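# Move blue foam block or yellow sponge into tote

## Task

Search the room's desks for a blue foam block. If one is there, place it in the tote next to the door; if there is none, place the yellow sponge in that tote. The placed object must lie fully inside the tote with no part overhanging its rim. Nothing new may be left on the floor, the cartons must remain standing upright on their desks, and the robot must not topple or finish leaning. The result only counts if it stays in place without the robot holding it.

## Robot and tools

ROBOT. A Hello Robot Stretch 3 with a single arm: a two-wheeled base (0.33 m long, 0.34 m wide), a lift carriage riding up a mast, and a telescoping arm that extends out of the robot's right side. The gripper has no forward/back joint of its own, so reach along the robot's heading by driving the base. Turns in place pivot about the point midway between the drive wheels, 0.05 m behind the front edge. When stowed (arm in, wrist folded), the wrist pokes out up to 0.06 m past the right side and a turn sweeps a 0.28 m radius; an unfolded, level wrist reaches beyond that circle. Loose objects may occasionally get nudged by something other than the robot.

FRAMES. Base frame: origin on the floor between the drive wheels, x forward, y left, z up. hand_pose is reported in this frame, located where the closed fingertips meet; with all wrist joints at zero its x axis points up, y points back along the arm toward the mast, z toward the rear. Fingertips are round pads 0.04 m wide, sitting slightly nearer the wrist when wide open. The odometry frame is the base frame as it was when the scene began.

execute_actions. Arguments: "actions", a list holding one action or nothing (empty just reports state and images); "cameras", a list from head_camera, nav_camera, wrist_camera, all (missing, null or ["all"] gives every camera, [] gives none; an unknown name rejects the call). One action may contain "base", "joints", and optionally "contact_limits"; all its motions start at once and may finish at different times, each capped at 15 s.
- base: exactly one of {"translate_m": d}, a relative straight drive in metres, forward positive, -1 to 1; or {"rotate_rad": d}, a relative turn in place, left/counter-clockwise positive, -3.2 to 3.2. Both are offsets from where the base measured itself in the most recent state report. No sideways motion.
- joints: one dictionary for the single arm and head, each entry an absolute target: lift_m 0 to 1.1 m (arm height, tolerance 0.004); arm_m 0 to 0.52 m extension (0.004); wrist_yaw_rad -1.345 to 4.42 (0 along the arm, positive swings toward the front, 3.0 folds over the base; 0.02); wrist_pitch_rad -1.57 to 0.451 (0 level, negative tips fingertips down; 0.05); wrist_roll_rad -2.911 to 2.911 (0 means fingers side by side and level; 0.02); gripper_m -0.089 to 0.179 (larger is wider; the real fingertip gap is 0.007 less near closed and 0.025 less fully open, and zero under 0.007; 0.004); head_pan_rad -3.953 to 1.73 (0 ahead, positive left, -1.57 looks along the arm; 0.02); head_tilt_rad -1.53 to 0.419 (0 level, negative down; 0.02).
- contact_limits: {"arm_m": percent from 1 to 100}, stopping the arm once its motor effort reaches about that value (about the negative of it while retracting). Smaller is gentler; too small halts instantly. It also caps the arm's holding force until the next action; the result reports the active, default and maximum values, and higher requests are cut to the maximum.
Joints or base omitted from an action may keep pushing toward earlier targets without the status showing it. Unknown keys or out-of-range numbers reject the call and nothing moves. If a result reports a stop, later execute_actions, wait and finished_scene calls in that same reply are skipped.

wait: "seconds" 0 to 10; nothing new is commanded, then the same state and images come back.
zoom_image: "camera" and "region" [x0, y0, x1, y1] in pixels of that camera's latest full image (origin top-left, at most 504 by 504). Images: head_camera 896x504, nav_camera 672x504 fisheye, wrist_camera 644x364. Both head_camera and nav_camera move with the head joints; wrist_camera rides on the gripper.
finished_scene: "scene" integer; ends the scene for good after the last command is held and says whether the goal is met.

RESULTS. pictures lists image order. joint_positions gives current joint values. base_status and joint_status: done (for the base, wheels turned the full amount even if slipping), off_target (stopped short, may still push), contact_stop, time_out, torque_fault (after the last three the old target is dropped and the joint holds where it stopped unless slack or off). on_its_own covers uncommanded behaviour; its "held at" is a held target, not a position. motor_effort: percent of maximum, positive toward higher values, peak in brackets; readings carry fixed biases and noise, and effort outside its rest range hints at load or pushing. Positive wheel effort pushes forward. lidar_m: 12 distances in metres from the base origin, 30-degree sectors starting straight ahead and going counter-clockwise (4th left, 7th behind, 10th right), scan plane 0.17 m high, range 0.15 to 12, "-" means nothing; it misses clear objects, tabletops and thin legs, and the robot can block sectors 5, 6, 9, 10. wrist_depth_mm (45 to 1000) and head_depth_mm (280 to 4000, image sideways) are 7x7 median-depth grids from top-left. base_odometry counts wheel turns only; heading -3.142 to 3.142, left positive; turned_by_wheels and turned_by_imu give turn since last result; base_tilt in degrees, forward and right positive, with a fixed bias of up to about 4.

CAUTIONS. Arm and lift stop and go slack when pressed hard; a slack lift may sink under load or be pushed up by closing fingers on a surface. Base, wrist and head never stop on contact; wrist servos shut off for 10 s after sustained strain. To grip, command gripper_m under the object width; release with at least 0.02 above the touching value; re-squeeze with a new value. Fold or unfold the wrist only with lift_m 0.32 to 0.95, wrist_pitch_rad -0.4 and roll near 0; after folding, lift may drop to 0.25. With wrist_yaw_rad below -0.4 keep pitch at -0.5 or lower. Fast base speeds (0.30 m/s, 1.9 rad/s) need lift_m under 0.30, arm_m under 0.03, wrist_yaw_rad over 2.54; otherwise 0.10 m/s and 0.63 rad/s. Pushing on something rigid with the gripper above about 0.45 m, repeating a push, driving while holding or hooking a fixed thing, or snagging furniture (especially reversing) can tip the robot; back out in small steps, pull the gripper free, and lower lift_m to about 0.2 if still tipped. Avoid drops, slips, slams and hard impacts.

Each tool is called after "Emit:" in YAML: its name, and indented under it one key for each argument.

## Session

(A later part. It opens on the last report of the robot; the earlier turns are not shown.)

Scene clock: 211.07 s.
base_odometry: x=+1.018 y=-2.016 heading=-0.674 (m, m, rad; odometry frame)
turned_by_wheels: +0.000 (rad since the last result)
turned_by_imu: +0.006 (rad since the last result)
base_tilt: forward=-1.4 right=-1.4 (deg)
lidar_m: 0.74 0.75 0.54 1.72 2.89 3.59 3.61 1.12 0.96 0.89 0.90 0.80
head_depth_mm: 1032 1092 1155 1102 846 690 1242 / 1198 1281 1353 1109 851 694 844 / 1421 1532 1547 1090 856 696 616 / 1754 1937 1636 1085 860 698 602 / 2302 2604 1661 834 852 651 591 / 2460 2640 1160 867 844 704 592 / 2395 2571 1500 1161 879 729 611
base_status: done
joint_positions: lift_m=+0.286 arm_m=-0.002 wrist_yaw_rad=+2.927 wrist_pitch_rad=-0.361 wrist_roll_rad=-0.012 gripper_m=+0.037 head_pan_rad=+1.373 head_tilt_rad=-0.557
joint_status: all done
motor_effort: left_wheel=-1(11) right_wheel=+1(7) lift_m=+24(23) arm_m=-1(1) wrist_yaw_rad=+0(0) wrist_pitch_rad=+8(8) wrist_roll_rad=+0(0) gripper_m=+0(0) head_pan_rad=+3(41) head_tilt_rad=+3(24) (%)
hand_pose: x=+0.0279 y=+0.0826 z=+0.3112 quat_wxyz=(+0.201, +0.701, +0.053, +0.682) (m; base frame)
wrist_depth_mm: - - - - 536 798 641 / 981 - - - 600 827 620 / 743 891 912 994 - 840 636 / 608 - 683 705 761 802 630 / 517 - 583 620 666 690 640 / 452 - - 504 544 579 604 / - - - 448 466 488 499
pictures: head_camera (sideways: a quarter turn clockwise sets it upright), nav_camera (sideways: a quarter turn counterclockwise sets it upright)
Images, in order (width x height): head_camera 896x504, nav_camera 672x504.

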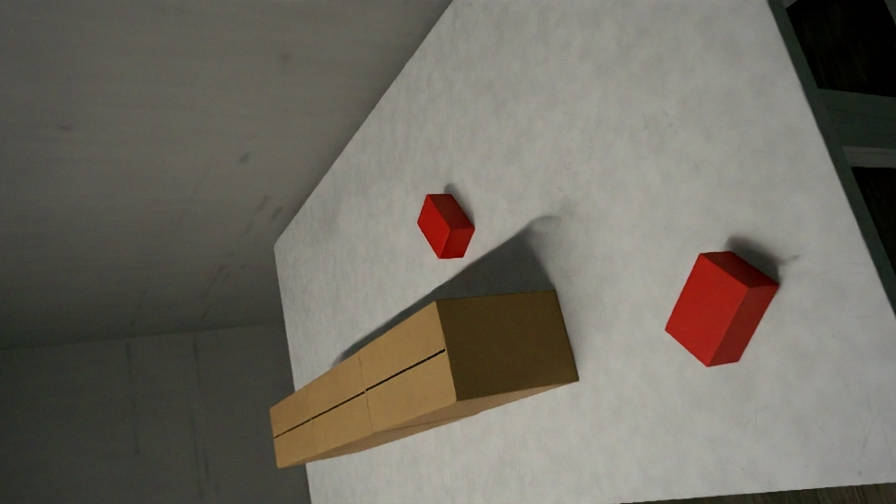

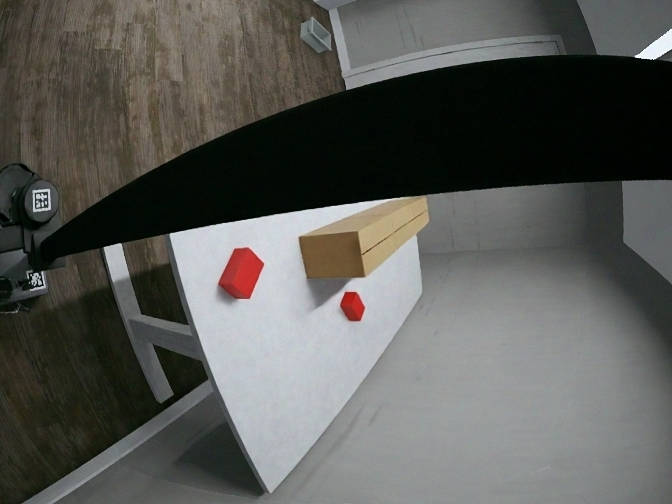

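Emit:
execute_actions:
  actions:
    - {"base": {"translate_m": -0.38}, "joints": {"lift_m": 0.74, "arm_m": 0.37, "wrist_yaw_rad": 0.685, "wrist_pitch_rad": -0.42, "head_tilt_rad": -0.62, "head_pan_rad": -2.66}}

Scene clock: 297.77 s.
base_odometry: x=+0.721 y=-1.779 heading=-0.674 (m, m, rad; odometry frame)
turned_by_wheels: +0.000 (rad since the last result)
turned_by_imu: -0.003 (rad since the last result)
base_tilt: forward=-1.5 right=-1.4 (deg)
lidar_m: 1.11 0.78 1.42 1.79 2.85 3.30 3.24 0.81 0.84 0.94 0.95 1.19
head_depth_mm: 3042 3287 3111 2227 1783 1472 1262 / 3088 3263 1460 2061 1772 1482 1262 / 3122 3200 1151 1014 829 1493 1239 / 2491 2494 974 948 827 1493 1248 / 1988 2025 1426 1003 868 1465 1279 / 1647 1732 1450 1045 899 1239 1282 / 1401 1456 1433 1056 1560 1510 1291
base_status: done
joint_positions: lift_m=+0.739 arm_m=+0.370 wrist_yaw_rad=+0.685 wrist_pitch_rad=-0.434 wrist_roll_rad=-0.012 gripper_m=+0.037 head_pan_rad=-2.653 head_tilt_rad=-0.613
joint_status: all done
motor_effort: left_wheel=-1(11) right_wheel=+0(7) lift_m=+51(52) arm_m=+3(1) wrist_yaw_rad=+0(1) wrist_pitch_rad=+7(9) wrist_roll_rad=+0(0) gripper_m=+0(0) head_pan_rad=-4(43) head_tilt_rad=-2(10) (%)
hand_pose: x=+0.1191 y=-0.6869 z=+0.7485 quat_wxyz=(+0.705, +0.375, -0.595, +0.090) (m; base frame)
wrist_depth_mm: 777 571 446 361 312 265 237 / 867 654 489 398 334 288 248 / 948 735 553 432 359 305 264 / - 910 610 475 386 327 282 / - - 710 570 418 355 300 / 869 914 832 638 446 381 322 / 807 808 808 720 522 417 345
pictures: head_camera (sideways: a quarter turn clockwise sets it upright), nav_camera (sideways: a quarter turn counterclockwise sets it upright), wrist_camera
Images, in order (width x height): head_camera 896x504, nav_camera 672x504, wrist_camera 644x364.

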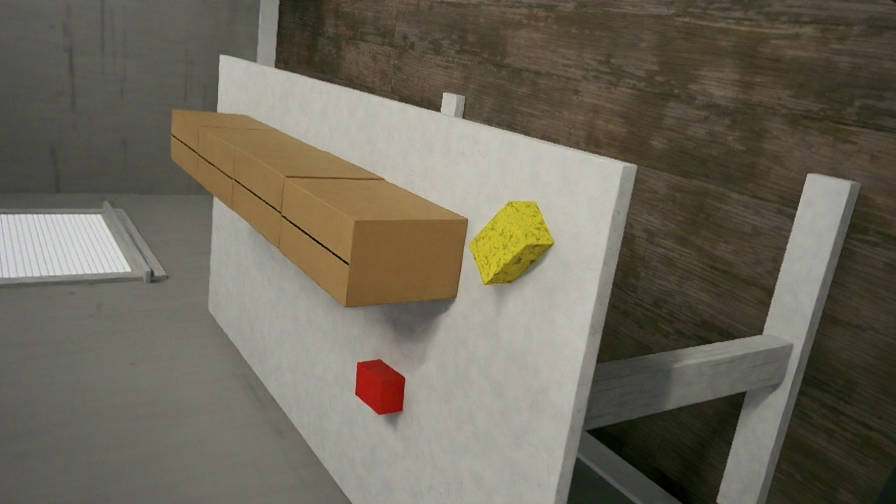

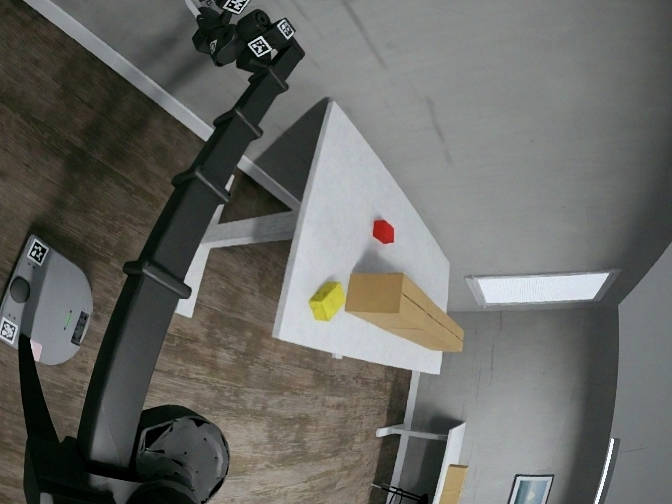

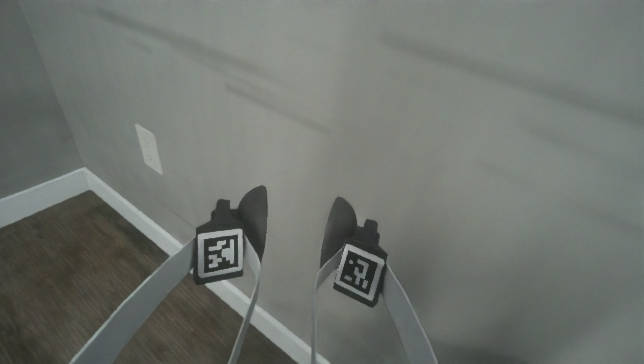

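Emit:
zoom_image:
  camera: "head_camera"
  region: [430, 170, 590, 310]

Region (430, 170, 590, 310) of head_camera's 896x504 image, scaled by 3.150, with more detail than that image has; it fills the top 441 rows of this view, and the rest is white.

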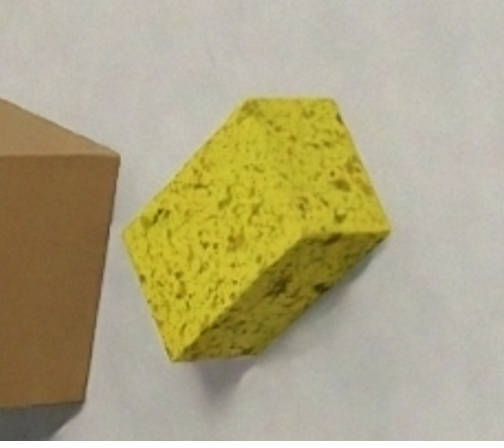

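Emit:
execute_actions:
  actions:
    - {"base": {"rotate_rad": -1.293}, "joints": {"lift_m": 0.79, "arm_m": 0.38, "gripper_m": 0.165, "head_tilt_rad": -0.5, "head_pan_rad": -2.92}}

Scene clock: 319.43 s.
base_odometry: x=+0.721 y=-1.779 heading=-1.967 (m, m, rad; odometry frame)
turned_by_wheels: -1.293 (rad since the last result)
turned_by_imu: -1.281 (rad since the last result)
base_tilt: forward=-1.3 right=-1.4 (deg)
lidar_m: 0.94 1.03 1.13 1.12 1.22 1.79 2.81 2.93 3.24 1.96 0.81 0.94
head_depth_mm: 2313 2479 2666 2674 2013 1608 1416 / 2411 2603 2753 2701 2029 1611 1373 / 2474 2650 2851 2739 2046 1638 1346 / 2573 2762 2991 2661 2068 1639 1354 / 2653 2886 3111 2682 2068 1653 1366 / 2612 2818 3199 2817 2089 1667 1378 / 2767 2988 3318 2803 2094 1682 1382
base_status: done
joint_positions: lift_m=+0.789 arm_m=+0.380 wrist_yaw_rad=+0.685 wrist_pitch_rad=-0.434 wrist_roll_rad=-0.012 gripper_m=+0.165 head_pan_rad=-2.913 head_tilt_rad=-0.507
joint_status: all done
motor_effort: left_wheel=+2(11) right_wheel=-2(11) lift_m=+51(51) arm_m=+3(8) wrist_yaw_rad=+0(0) wrist_pitch_rad=+7(7) wrist_roll_rad=+0(0) gripper_m=+1(83) head_pan_rad=-4(26) head_tilt_rad=+3(13) (%)
hand_pose: x=+0.1191 y=-0.6969 z=+0.7985 quat_wxyz=(+0.705, +0.375, -0.595, +0.090) (m; base frame)
wrist_depth_mm: 558 628 711 537 225 242 428 / 417 450 500 471 242 306 677 / 327 350 383 340 270 413 562 / 275 295 306 322 308 377 441 / - 246 246 216 290 310 - / 204 213 183 184 240 277 - / 191 186 187 192 211 221 -
pictures: head_camera (sideways: a quarter turn clockwise sets it upright), nav_camera (sideways: a quarter turn counterclockwise sets it upright), wrist_camera
Images, in order (width x height): head_camera 896x504, nav_camera 672x504, wrist_camera 644x364.

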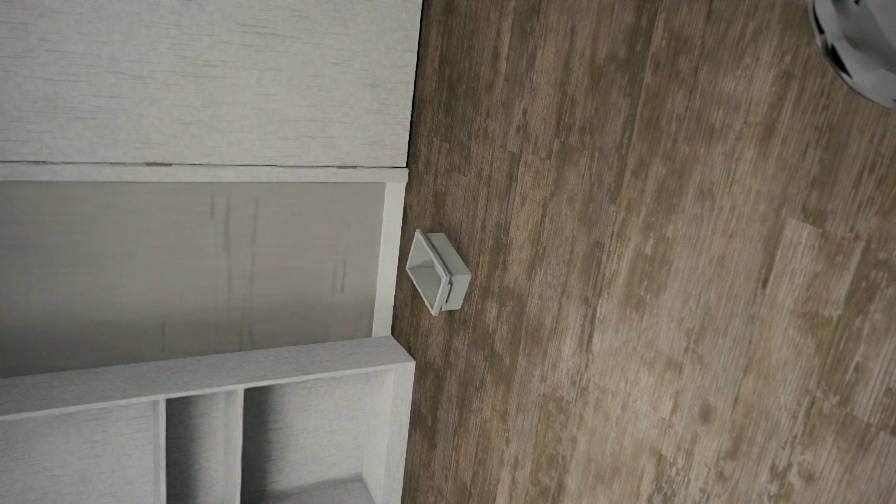

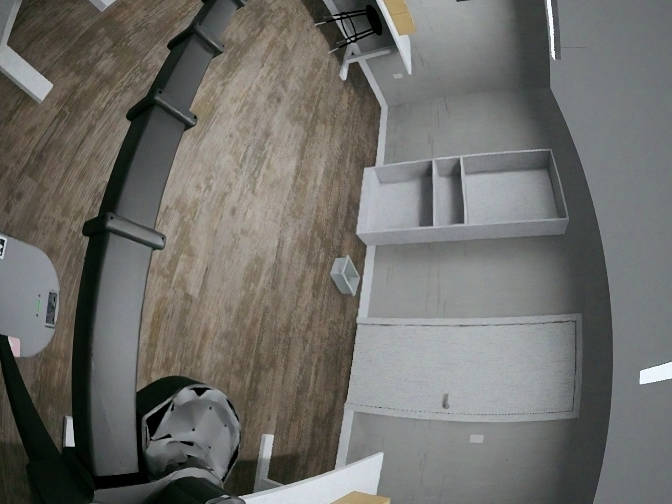

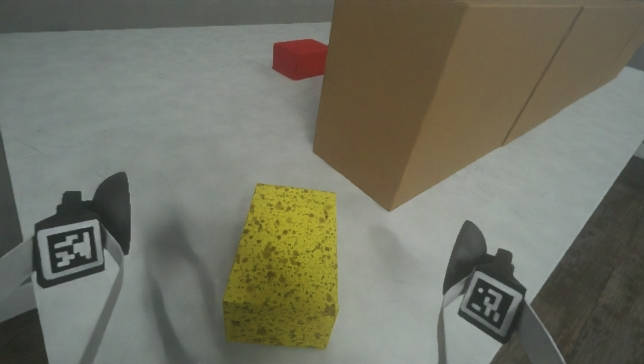

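Emit:
execute_actions:
  actions:
    - {"joints": {"lift_m": 0.733, "arm_m": 0.41, "wrist_yaw_rad": 0.78, "gripper_m": 0.13}}
  cameras: ["wrist_camera", "head_camera"]

Scene clock: 333.80 s.
base_odometry: x=+0.721 y=-1.779 heading=-1.967 (m, m, rad; odometry frame)
turned_by_wheels: +0.000 (rad since the last result)
turned_by_imu: +0.000 (rad since the last result)
base_tilt: forward=-1.2 right=-1.4 (deg)
lidar_m: 0.93 1.02 1.13 1.12 1.22 1.79 2.81 2.93 3.24 1.96 0.81 0.94
head_depth_mm: 2327 2477 2700 2670 2006 1610 1344 / 2385 2538 2761 2695 2020 1627 1345 / 2476 2655 2909 2750 2034 1615 1352 / 2553 2776 3025 2622 2053 1632 1358 / 2654 2863 3063 2667 2063 1656 1367 / 2628 2830 3140 2797 2073 1648 1367 / 2792 2978 3304 2835 2117 1658 1379
base_status: not commanded
joint_positions: lift_m=+0.734 arm_m=+0.410 wrist_yaw_rad=+0.778 wrist_pitch_rad=-0.435 wrist_roll_rad=-0.012 gripper_m=+0.130 head_pan_rad=-2.913 head_tilt_rad=-0.507
joint_status: all done
motor_effort: left_wheel=+2(2) right_wheel=-2(2) lift_m=+24(49) arm_m=+3(2) wrist_yaw_rad=+1(3) wrist_pitch_rad=+7(7) wrist_roll_rad=+0(0) gripper_m=+1(82) head_pan_rad=-4(4) head_tilt_rad=+4(2) (%)
hand_pose: x=+0.1346 y=-0.7130 z=+0.7425 quat_wxyz=(+0.700, +0.402, -0.576, +0.123) (m; base frame)
wrist_depth_mm: 410 465 538 492 215 183 255 / 305 325 359 365 227 212 334 / 238 254 276 289 240 271 377 / 198 214 204 165 248 268 296 / 173 - 131 137 209 222 237 / 143 150 120 120 171 187 195 / 131 134 138 138 152 157 174
pictures: head_camera (sideways: a quarter turn clockwise sets it upright), wrist_camera
Images, in order (width x height): head_camera 896x504, wrist_camera 644x364.

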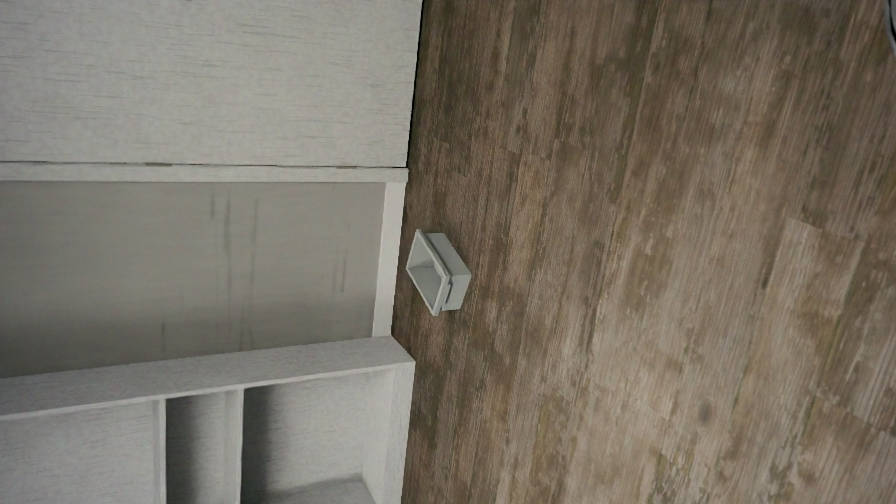

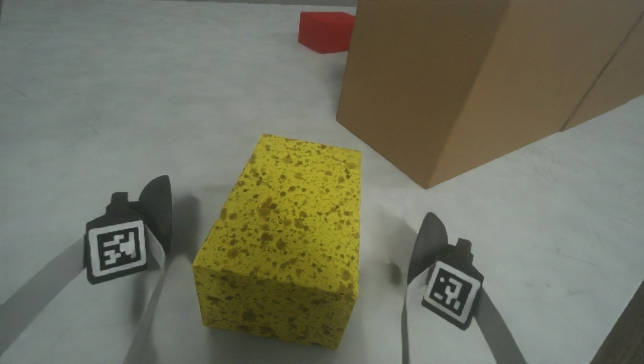

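Emit:
execute_actions:
  actions:
    - {"joints": {"gripper_m": 0.043}}
  cameras: ["wrist_camera", "head_camera"]

Emit:
zoom_image:
  camera: "head_camera"
  region: [385, 215, 495, 325]

Scene clock: 338.73 s.
base_odometry: x=+0.721 y=-1.779 heading=-1.967 (m, m, rad; odometry frame)
turned_by_wheels: +0.000 (rad since the last result)
turned_by_imu: +0.000 (rad since the last result)
base_tilt: forward=-1.5 right=-1.3 (deg)
lidar_m: 0.94 1.02 1.13 1.12 1.22 1.79 2.81 2.93 3.26 1.97 0.81 0.94
head_depth_mm: 2312 2501 2674 2666 2007 1606 1342 / 2400 2583 2795 2696 2011 1606 1342 / 2462 2660 2896 2749 2038 1631 1353 / 2540 2785 2990 2637 2046 1636 1356 / 2686 2838 3066 2668 2052 1642 1372 / 2621 2814 3176 2824 2071 1652 1375 / 2763 3017 3272 2814 2088 1666 1381
base_status: not commanded
joint_positions: lift_m=+0.734 arm_m=+0.410 wrist_yaw_rad=+0.779 wrist_pitch_rad=-0.435 wrist_roll_rad=-0.012 gripper_m=+0.044 head_pan_rad=-2.913 head_tilt_rad=-0.507
joint_status: all done
motor_effort: left_wheel=+3(2) right_wheel=-2(3) lift_m=+23(24) arm_m=+3(4) wrist_yaw_rad=+1(2) wrist_pitch_rad=+7(7) wrist_roll_rad=+0(0) gripper_m=-12(85) head_pan_rad=-4(4) head_tilt_rad=+3(2) (%)
hand_pose: x=+0.1346 y=-0.7130 z=+0.7425 quat_wxyz=(+0.700, +0.402, -0.576, +0.123) (m; base frame)
wrist_depth_mm: 409 460 533 491 215 183 251 / 307 328 364 371 225 212 334 / 240 257 274 289 238 269 380 / 198 209 210 164 246 273 295 / 169 177 127 135 213 219 236 / 150 149 121 120 173 185 197 / - 134 137 138 150 160 174
pictures: head_camera (sideways: a quarter turn clockwise sets it upright), wrist_camera
Images, in order (width x height): head_camera 896x504, wrist_camera 644x364.

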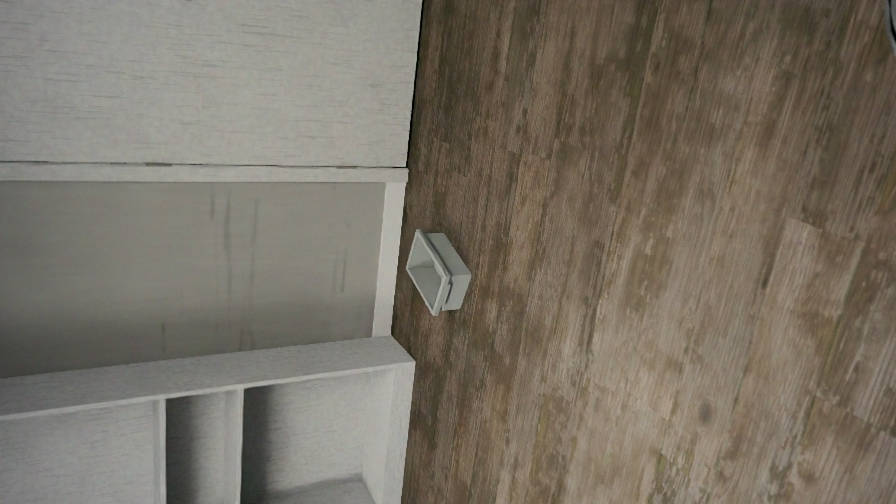

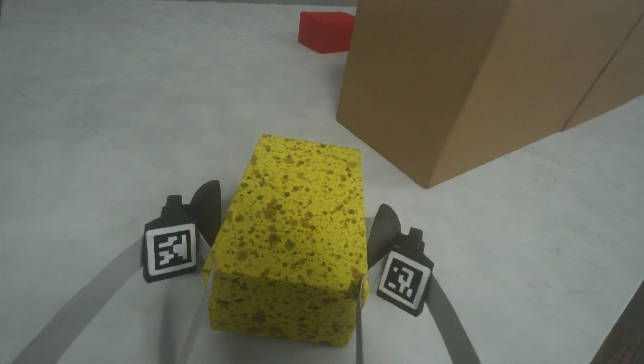

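Region (385, 215, 495, 325) of head_camera's 896x504 image, scaled by 4.582, with more detail than that image has.

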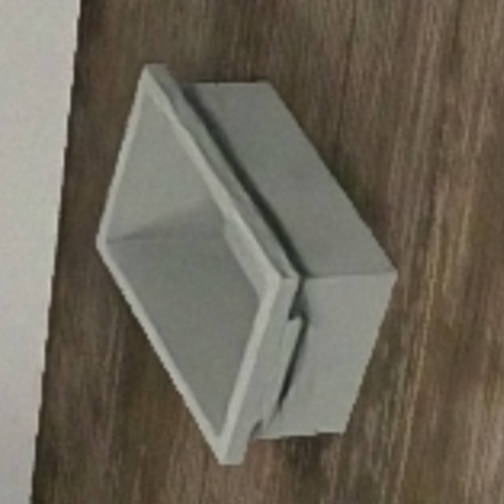

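Emit:
execute_actions:
  actions:
    - {"base": {"translate_m": -0.1}, "joints": {"lift_m": 0.768, "arm_m": 0.27, "wrist_yaw_rad": 1.9, "gripper_m": 0.033}}
  cameras: ["wrist_camera", "nav_camera"]

Scene clock: 368.17 s.
base_odometry: x=+0.760 y=-1.687 heading=-1.967 (m, m, rad; odometry frame)
turned_by_wheels: +0.000 (rad since the last result)
turned_by_imu: -0.001 (rad since the last result)
base_tilt: forward=-1.3 right=-1.3 (deg)
lidar_m: 1.03 1.13 1.14 0.79 0.74 1.70 2.71 2.84 3.21 1.98 0.85 1.04
head_depth_mm: 2267 2398 2609 2660 2018 1615 1378 / 2310 2493 2691 2689 2010 1620 1356 / 2392 2590 2766 2745 2049 1620 1359 / 2476 2675 2906 2605 2039 1634 1358 / 2553 2792 3035 2649 2061 1635 1367 / 2533 2704 3027 2806 2075 1642 1371 / 2667 2894 3230 2806 2102 1666 1382
base_status: done
joint_positions: lift_m=+0.767 arm_m=+0.270 wrist_yaw_rad=+1.899 wrist_pitch_rad=-0.436 wrist_roll_rad=-0.012 gripper_m=+0.034 head_pan_rad=-2.913 head_tilt_rad=-0.507
joint_status: all done
motor_effort: left_wheel=+3(4) right_wheel=-3(10) lift_m=+51(53) arm_m=-5(0) wrist_yaw_rad=+1(1) wrist_pitch_rad=+7(8) wrist_roll_rad=+0(0) gripper_m=-14(58) head_pan_rad=-4(4) head_tilt_rad=+4(3) (%)
hand_pose: x=+0.1890 y=-0.3439 z=+0.7762 quat_wxyz=(+0.528, +0.647, -0.274, +0.476) (m; base frame)
wrist_depth_mm: - - - 924 816 721 640 / - - - - 856 769 672 / - - - - 915 844 539 / - - - 166 - 872 409 / - - 129 136 - 986 828 / 915 954 119 120 - - 484 / 816 828 838 137 941 959 456
pictures: nav_camera (sideways: a quarter turn counterclockwise sets it upright), wrist_camera
Images, in order (width x height): nav_camera 672x504, wrist_camera 644x364.

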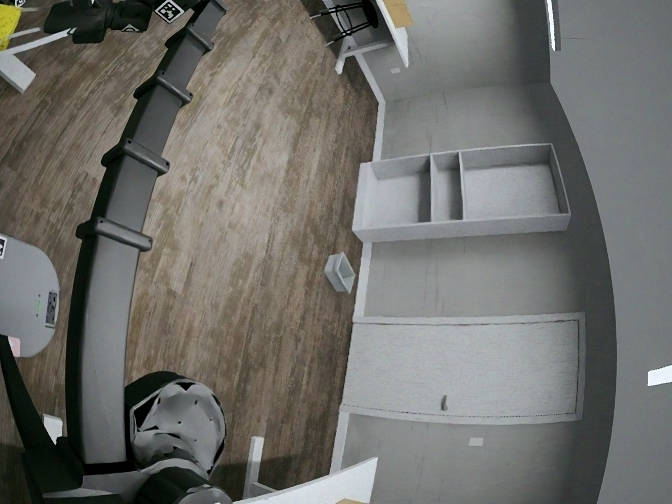

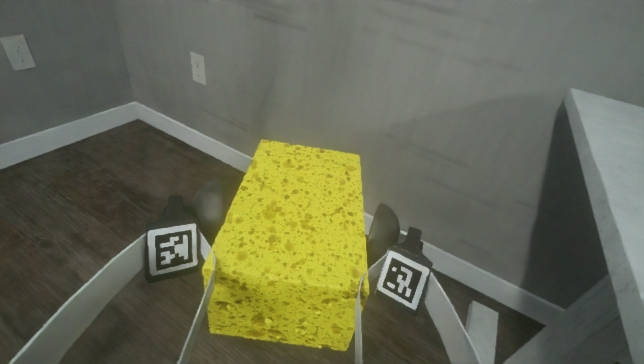

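Emit:
execute_actions:
  actions:
    - {"base": {"translate_m": -1.0}, "joints": {"lift_m": 0.29, "arm_m": 0.0, "wrist_yaw_rad": 2.65, "wrist_pitch_rad": -0.4, "head_pan_rad": -2.71, "head_tilt_rad": -0.72}}

Scene clock: 379.90 s.
base_odometry: x=+1.146 y=-0.764 heading=-1.967 (m, m, rad; odometry frame)
turned_by_wheels: +0.000 (rad since the last result)
turned_by_imu: -0.008 (rad since the last result)
base_tilt: forward=-1.2 right=-1.7 (deg)
lidar_m: 2.02 1.03 1.05 1.27 1.39 1.74 1.73 1.90 2.54 2.85 2.35 1.63
head_depth_mm: 1481 1645 1818 1926 1617 1381 1207 / 1568 1737 1927 1992 1644 1387 1210 / 1658 1839 2072 1999 1637 1391 1206 / 1732 1969 2207 1952 1652 1395 1214 / 1837 2065 2306 2017 1651 1394 1218 / 1740 1916 2256 2027 1658 1409 1223 / 1990 2305 2425 2062 1673 1408 1228
base_status: done
joint_positions: lift_m=+0.290 arm_m=+0.000 wrist_yaw_rad=+2.649 wrist_pitch_rad=-0.421 wrist_roll_rad=-0.012 gripper_m=+0.034 head_pan_rad=-2.717 head_tilt_rad=-0.712
joint_status: all done
motor_effort: left_wheel=+3(10) right_wheel=-3(10) lift_m=+24(49) arm_m=-4(1) wrist_yaw_rad=+1(3) wrist_pitch_rad=+10(11) wrist_roll_rad=+0(0) gripper_m=-14(14) head_pan_rad=+3(22) head_tilt_rad=-3(21) (%)
hand_pose: x=+0.0847 y=+0.0521 z=+0.3026 quat_wxyz=(+0.312, +0.703, -0.023, +0.639) (m; base frame)
wrist_depth_mm: - - - - - - - / 880 996 - - - - - / 711 768 827 889 936 - - / 592 621 614 168 759 819 892 / 502 518 129 137 623 652 698 / - - 118 120 504 543 572 / - - 139 137 444 470 490
pictures: head_camera (sideways: a quarter turn clockwise sets it upright), nav_camera (sideways: a quarter turn counterclockwise sets it upright), wrist_camera
Images, in order (width x height): head_camera 896x504, nav_camera 672x504, wrist_camera 644x364.

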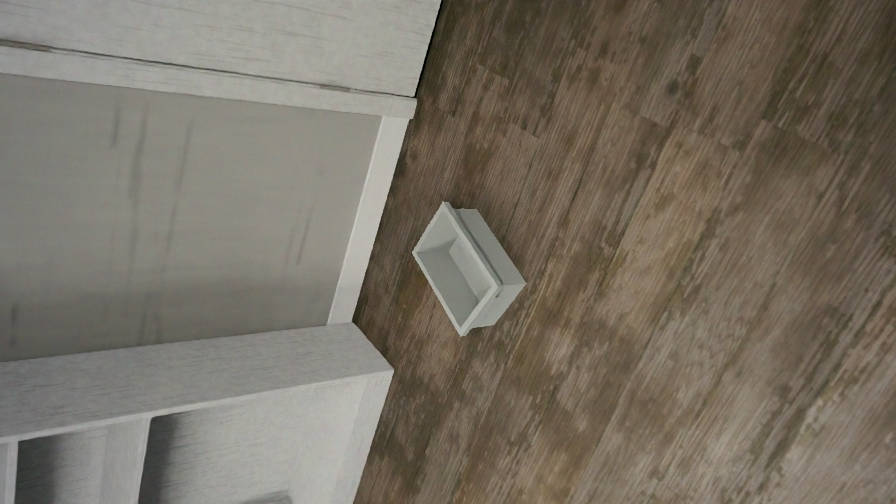

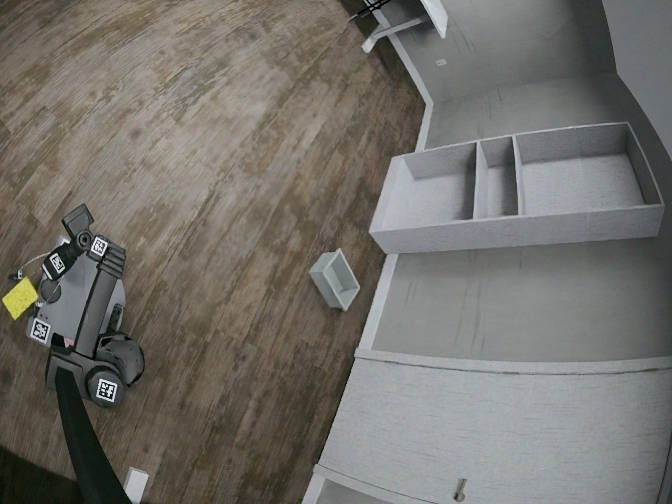

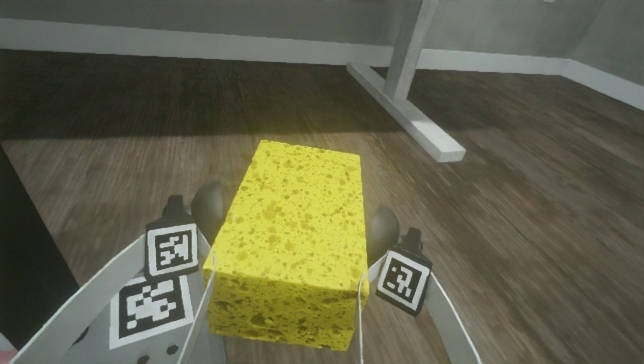

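Emit:
zoom_image:
  camera: "head_camera"
  region: [395, 190, 545, 345]

Region (395, 190, 545, 345) of head_camera's 896x504 image, scaled by 3.252, with more detail than that image has; it fills the left 488 columns of this view, and the rest is white.

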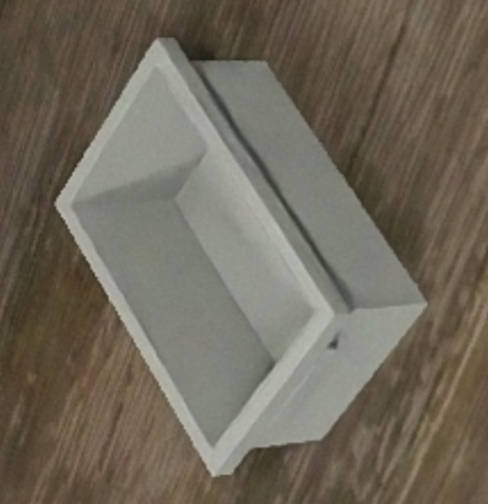

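Emit:
execute_actions:
  actions:
    - {"base": {"translate_m": -1.0}, "joints": {"lift_m": 0.27, "arm_m": 0.021, "head_pan_rad": -2.02, "head_tilt_rad": -1.07}}

Scene clock: 415.87 s.
base_odometry: x=+1.531 y=+0.158 heading=-1.967 (m, m, rad; odometry frame)
turned_by_wheels: +0.000 (rad since the last result)
turned_by_imu: -0.008 (rad since the last result)
base_tilt: forward=-1.3 right=-1.3 (deg)
lidar_m: 3.01 1.78 1.03 1.41 0.96 0.75 0.74 0.80 1.25 2.93 3.34 2.56
head_depth_mm: 1149 1263 1398 1453 1334 1213 - / 1308 1498 1596 1471 1330 1213 - / 1295 1537 1649 1449 1332 1230 - / 1308 1582 1652 1433 1330 1237 - / 1941 1844 1648 1449 1333 1244 1116 / 2173 1891 1658 1468 1325 1209 1116 / 2181 1884 1658 1480 1339 1217 1117
base_status: done
joint_positions: lift_m=+0.270 arm_m=+0.021 wrist_yaw_rad=+2.649 wrist_pitch_rad=-0.420 wrist_roll_rad=-0.012 gripper_m=+0.034 head_pan_rad=-2.027 head_tilt_rad=-1.057
joint_status: all done
motor_effort: left_wheel=+3(9) right_wheel=-3(11) lift_m=+24(24) arm_m=+3(3) wrist_yaw_rad=+1(1) wrist_pitch_rad=+10(10) wrist_roll_rad=+0(0) gripper_m=-15(14) head_pan_rad=+3(40) head_tilt_rad=-6(26) (%)
hand_pose: x=+0.0848 y=+0.0319 z=+0.2827 quat_wxyz=(+0.312, +0.703, -0.024, +0.639) (m; base frame)
wrist_depth_mm: - - - - - - - / 852 966 - - - - - / 670 730 797 851 976 - - / 575 596 592 167 721 775 846 / 495 506 129 137 609 634 678 / - - 118 120 489 511 548 / - - 140 137 425 453 471
pictures: head_camera (sideways: a quarter turn clockwise sets it upright), nav_camera (sideways: a quarter turn counterclockwise sets it upright), wrist_camera
Images, in order (width x height): head_camera 896x504, nav_camera 672x504, wrist_camera 644x364.

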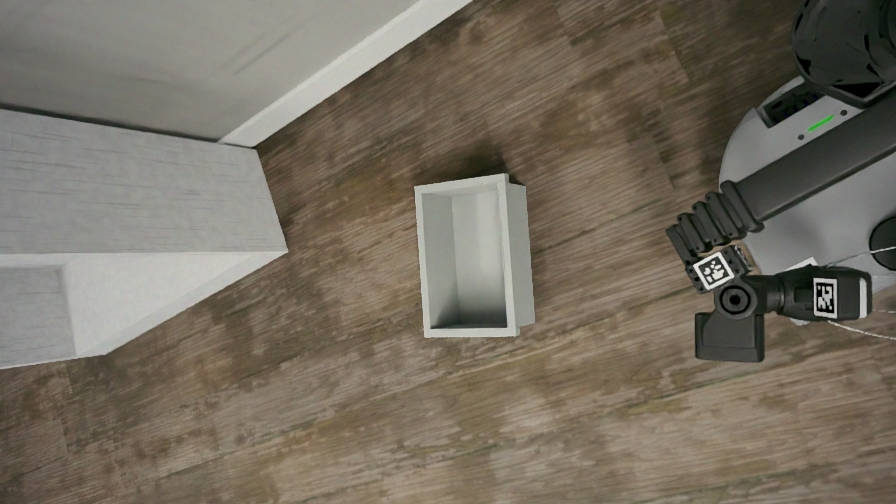

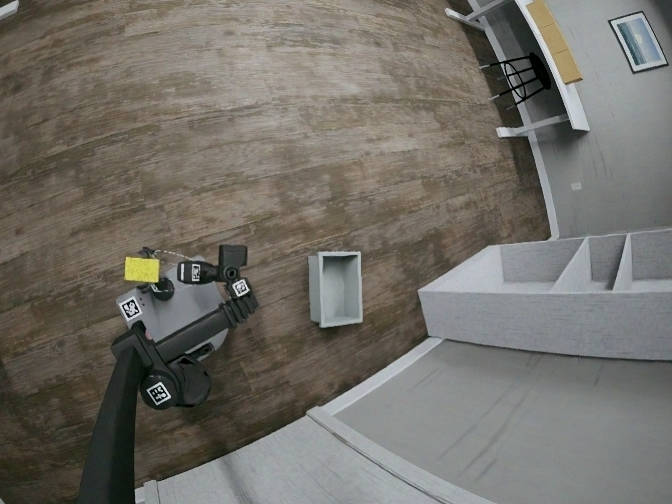

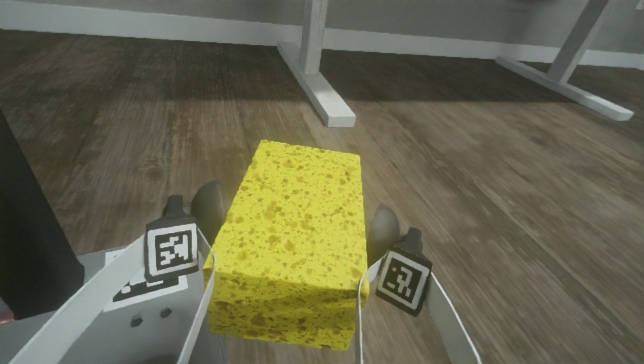

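Emit:
zoom_image:
  camera: "head_camera"
  region: [395, 160, 555, 350]

Region (395, 160, 555, 350) of head_camera's 896x504 image, scaled by 2.653, with more detail than that image has; it fills the left 424 columns of this view, and the rest is white.

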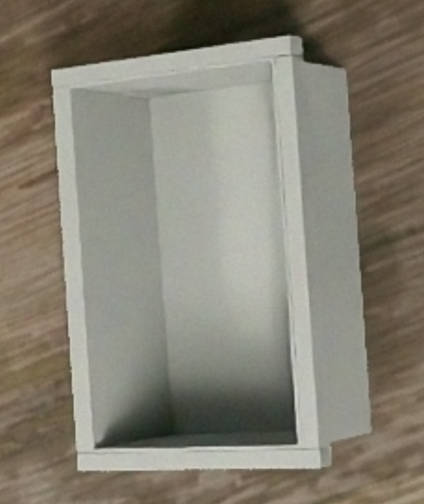

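Emit:
execute_actions:
  actions:
    - {"base": {"rotate_rad": -0.456}, "joints": {"lift_m": 0.2, "arm_m": 0.358, "wrist_yaw_rad": 0.0, "wrist_pitch_rad": -0.6, "head_pan_rad": -1.565}}
  cameras: ["head_camera", "wrist_camera"]

Scene clock: 446.70 s.
base_odometry: x=+1.531 y=+0.158 heading=-2.423 (m, m, rad; odometry frame)
turned_by_wheels: -0.456 (rad since the last result)
turned_by_imu: -0.451 (rad since the last result)
base_tilt: forward=-1.3 right=-1.3 (deg)
lidar_m: 2.56 3.01 1.70 1.03 1.41 0.91 0.74 0.74 0.81 0.65 2.78 3.33
head_depth_mm: 1149 1263 1395 1447 1327 1209 1122 / 1309 1511 1597 1476 1324 1210 - / 1289 1547 1653 1481 1325 1216 - / 1306 1576 1649 1520 1329 1211 - / 1923 1847 1661 1452 1326 1212 1111 / 2201 1880 1658 1477 1331 1211 1110 / 2190 1877 1661 1483 1327 1209 1115
base_status: done
joint_positions: lift_m=+0.201 arm_m=+0.358 wrist_yaw_rad=+0.001 wrist_pitch_rad=-0.614 wrist_roll_rad=-0.012 gripper_m=+0.034 head_pan_rad=-1.572 head_tilt_rad=-1.057
joint_status: all done
motor_effort: left_wheel=+2(12) right_wheel=-3(10) lift_m=+23(24) arm_m=+4(3) wrist_yaw_rad=-1(3) wrist_pitch_rad=+7(7) wrist_roll_rad=+0(0) gripper_m=-14(14) head_pan_rad=+3(33) head_tilt_rad=-6(5) (%)
hand_pose: x=-0.0214 y=-0.6981 z=+0.1719 quat_wxyz=(+0.678, +0.215, -0.670, -0.213) (m; base frame)
wrist_depth_mm: 583 627 673 685 667 605 462 / 485 520 552 598 622 603 485 / 410 436 454 493 517 560 467 / 357 255 250 167 447 468 460 / 210 256 129 137 278 402 426 / 201 291 119 120 261 346 372 / - 268 269 137 291 306 328
pictures: head_camera (sideways: a quarter turn clockwise sets it upright), wrist_camera
Images, in order (width x height): head_camera 896x504, wrist_camera 644x364.

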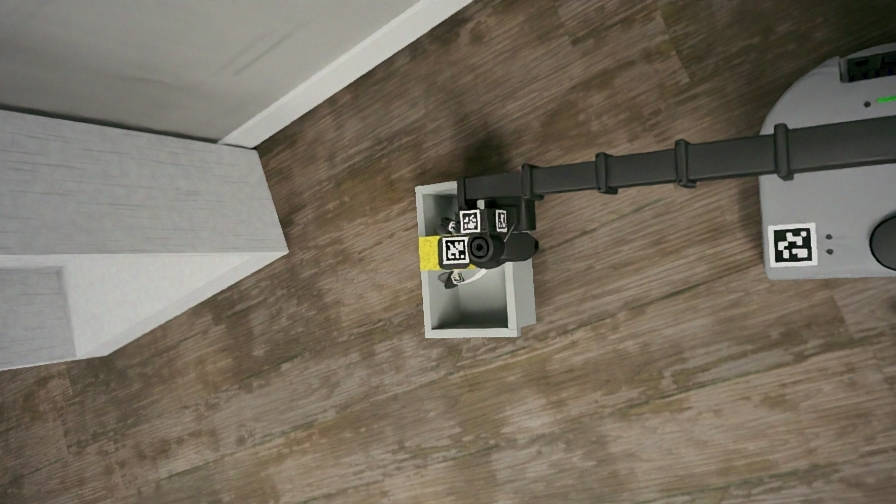

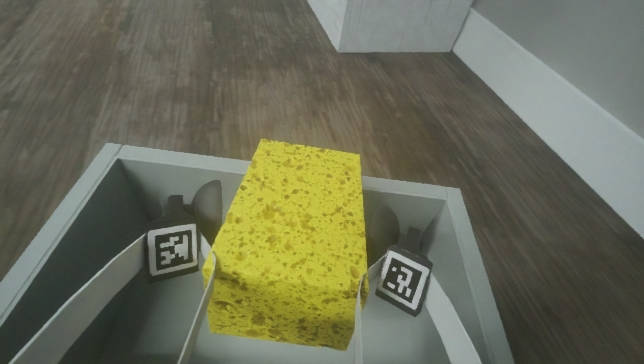

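Emit:
execute_actions:
  actions:
    - {"joints": {"lift_m": 0.129, "arm_m": 0.405, "wrist_yaw_rad": 0.05, "wrist_pitch_rad": -0.85}}
  cameras: ["head_camera", "wrist_camera"]

Scene clock: 460.70 s.
base_odometry: x=+1.531 y=+0.158 heading=-2.423 (m, m, rad; odometry frame)
turned_by_wheels: +0.000 (rad since the last result)
turned_by_imu: +0.000 (rad since the last result)
base_tilt: forward=-1.3 right=-1.4 (deg)
lidar_m: 2.57 3.02 1.70 1.03 1.41 0.91 0.74 0.74 0.81 1.29 2.78 3.32
head_depth_mm: 1152 1261 1397 1437 1322 1206 1121 / 1308 1504 1590 1472 1317 1213 - / 1290 1528 1648 1469 1326 1213 - / 1318 1581 1648 1446 1329 1211 - / 1937 1849 1659 1452 1317 1219 1114 / 2207 1877 1655 1473 1331 1211 1119 / 2176 1888 1660 1474 1332 1214 1121
base_status: not commanded
joint_positions: lift_m=+0.129 arm_m=+0.405 wrist_yaw_rad=+0.049 wrist_pitch_rad=-0.859 wrist_roll_rad=-0.012 gripper_m=+0.034 head_pan_rad=-1.572 head_tilt_rad=-1.057
joint_status: all done
motor_effort: left_wheel=+2(2) right_wheel=-3(3) lift_m=+24(23) arm_m=+3(5) wrist_yaw_rad=+1(2) wrist_pitch_rad=+5(6) wrist_roll_rad=+0(0) gripper_m=-15(15) head_pan_rad=+3(3) head_tilt_rad=-5(5) (%)
hand_pose: x=-0.0143 y=-0.6985 z=+0.0584 quat_wxyz=(+0.654, +0.312, -0.631, -0.277) (m; base frame)
wrist_depth_mm: 160 161 154 152 155 366 390 / 174 194 184 175 167 160 159 / 179 232 227 209 204 189 147 / 185 225 225 166 246 206 140 / 192 210 129 136 236 198 137 / 188 193 119 120 214 190 132 / - 183 184 138 198 180 129
pictures: head_camera (sideways: a quarter turn clockwise sets it upright), wrist_camera
Images, in order (width x height): head_camera 896x504, wrist_camera 644x364.

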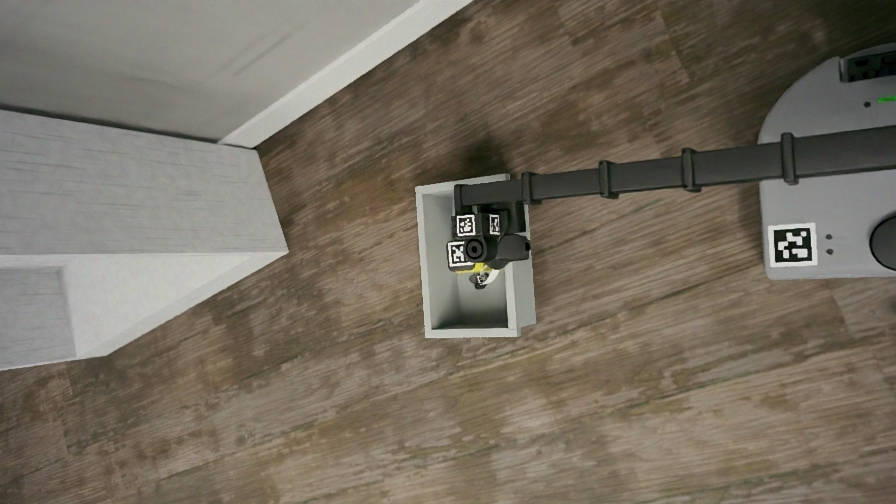

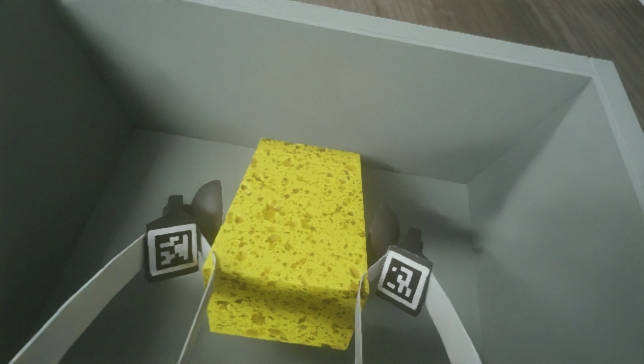

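Emit:
execute_actions:
  actions:
    - {"joints": {"lift_m": 0.112, "gripper_m": 0.115}}
  cameras: ["head_camera", "wrist_camera"]

Scene clock: 469.40 s.
base_odometry: x=+1.531 y=+0.158 heading=-2.423 (m, m, rad; odometry frame)
turned_by_wheels: +0.000 (rad since the last result)
turned_by_imu: +0.000 (rad since the last result)
base_tilt: forward=-1.5 right=-1.4 (deg)
lidar_m: 2.55 3.02 1.70 1.03 1.41 0.91 0.74 0.74 0.82 1.29 2.78 3.33
head_depth_mm: 1153 1265 1402 1455 1328 1209 1123 / 1314 1488 1604 1471 1321 1207 - / 1290 1543 1644 1467 1330 1212 - / 1311 1579 1654 1442 1324 1206 - / 1938 1843 1652 1439 1318 1216 1117 / 2181 1878 1649 1475 1327 1210 1114 / 2179 1891 1653 1479 1327 1211 1119
base_status: not commanded
joint_positions: lift_m=+0.113 arm_m=+0.405 wrist_yaw_rad=+0.049 wrist_pitch_rad=-0.860 wrist_roll_rad=-0.012 gripper_m=+0.115 head_pan_rad=-1.572 head_tilt_rad=-1.057
joint_status: all done
motor_effort: left_wheel=+2(2) right_wheel=-3(3) lift_m=+23(24) arm_m=+3(4) wrist_yaw_rad=+1(1) wrist_pitch_rad=+5(5) wrist_roll_rad=+0(0) gripper_m=+1(81) head_pan_rad=+3(3) head_tilt_rad=-5(5) (%)
hand_pose: x=-0.0143 y=-0.6984 z=+0.0413 quat_wxyz=(+0.654, +0.312, -0.631, -0.277) (m; base frame)
wrist_depth_mm: 161 160 154 147 142 140 143 / 173 195 185 176 168 160 145 / 178 222 227 194 204 187 145 / 185 207 210 172 231 206 141 / 184 - 161 160 216 199 136 / - 178 173 148 194 184 133 / 165 169 173 178 184 170 129
pictures: head_camera (sideways: a quarter turn clockwise sets it upright), wrist_camera
Images, in order (width x height): head_camera 896x504, wrist_camera 644x364.

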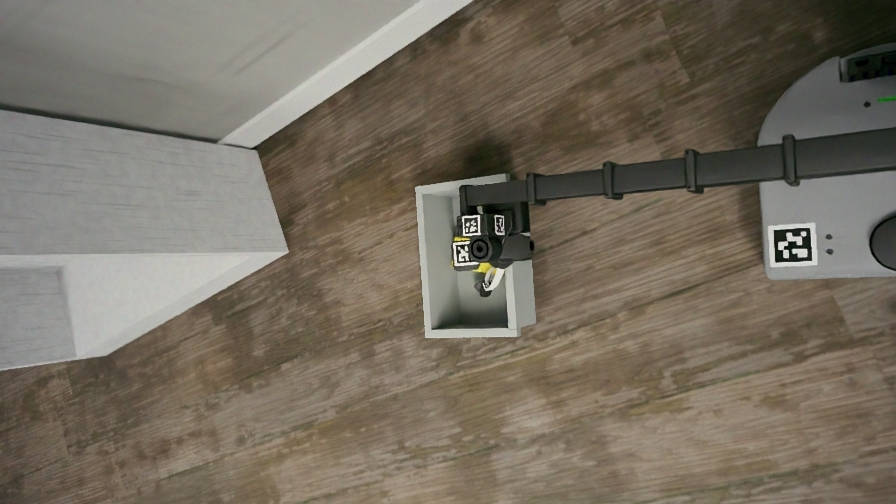

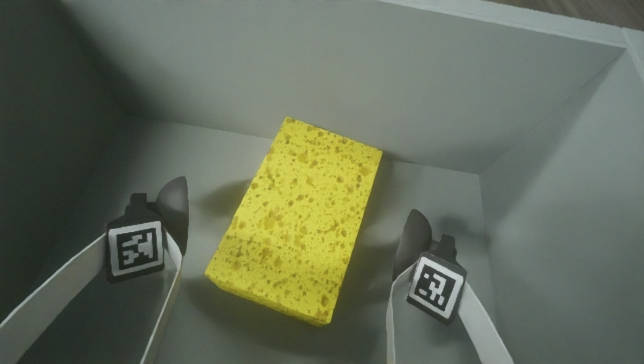

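Emit:
execute_actions:
  actions:
    - {"joints": {"lift_m": 0.2}}
  cameras: ["head_camera", "wrist_camera"]

Scene clock: 474.03 s.
base_odometry: x=+1.531 y=+0.158 heading=-2.423 (m, m, rad; odometry frame)
turned_by_wheels: +0.000 (rad since the last result)
turned_by_imu: +0.000 (rad since the last result)
base_tilt: forward=-1.3 right=-1.4 (deg)
lidar_m: 2.56 3.00 1.70 1.03 1.41 0.91 0.74 0.74 0.81 1.26 2.77 3.34
head_depth_mm: 1153 1267 1395 1454 1327 1209 1121 / 1310 1495 1592 1476 1325 1210 - / 1274 1540 1653 1492 1330 1217 - / 1312 1580 1646 1514 1328 1211 - / 1940 1842 1655 1441 1319 1212 1118 / 2193 1895 1647 1475 1328 1208 1119 / 2181 1873 1658 1474 1336 1209 1115
base_status: not commanded
joint_positions: lift_m=+0.199 arm_m=+0.405 wrist_yaw_rad=+0.049 wrist_pitch_rad=-0.860 wrist_roll_rad=-0.012 gripper_m=+0.115 head_pan_rad=-1.572 head_tilt_rad=-1.057
joint_status: all done
motor_effort: left_wheel=+2(2) right_wheel=-3(3) lift_m=+51(54) arm_m=+4(4) wrist_yaw_rad=+1(1) wrist_pitch_rad=+5(5) wrist_roll_rad=+0(0) gripper_m=+1(1) head_pan_rad=+3(3) head_tilt_rad=-5(5) (%)
hand_pose: x=-0.0143 y=-0.6984 z=+0.1283 quat_wxyz=(+0.654, +0.312, -0.631, -0.277) (m; base frame)
wrist_depth_mm: 377 394 417 439 459 480 483 / 344 212 376 389 411 425 442 / 197 230 232 218 218 387 404 / 187 247 296 264 263 226 367 / 190 - 281 250 304 212 330 / - 255 261 239 281 184 307 / 207 240 250 255 261 172 283
pictures: head_camera (sideways: a quarter turn clockwise sets it upright), wrist_camera
Images, in order (width x height): head_camera 896x504, wrist_camera 644x364.

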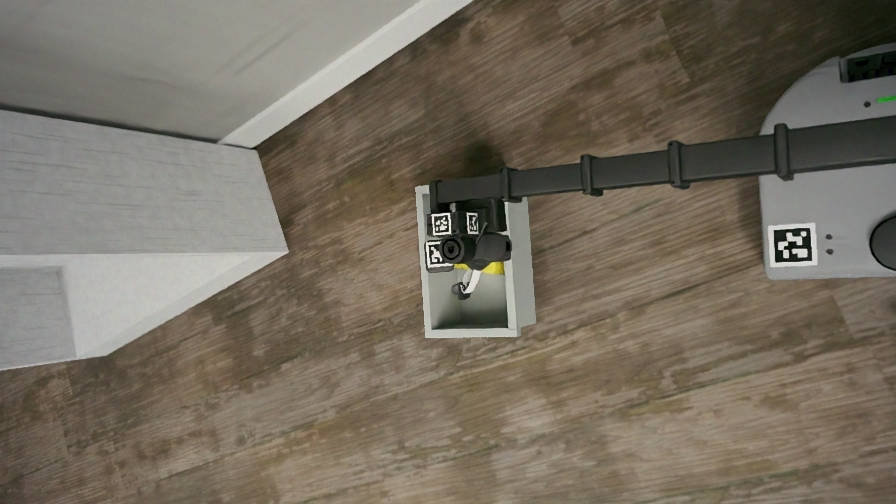

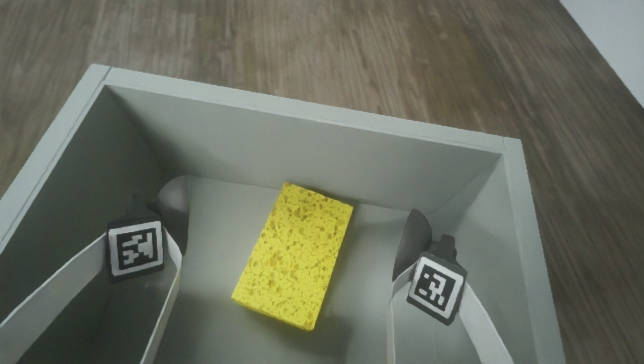

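The sponge lies flat inside the tote and the gripper is clear of it.

Emit:
finished_scene:
  scene: 2

The scene is finished: the task was done.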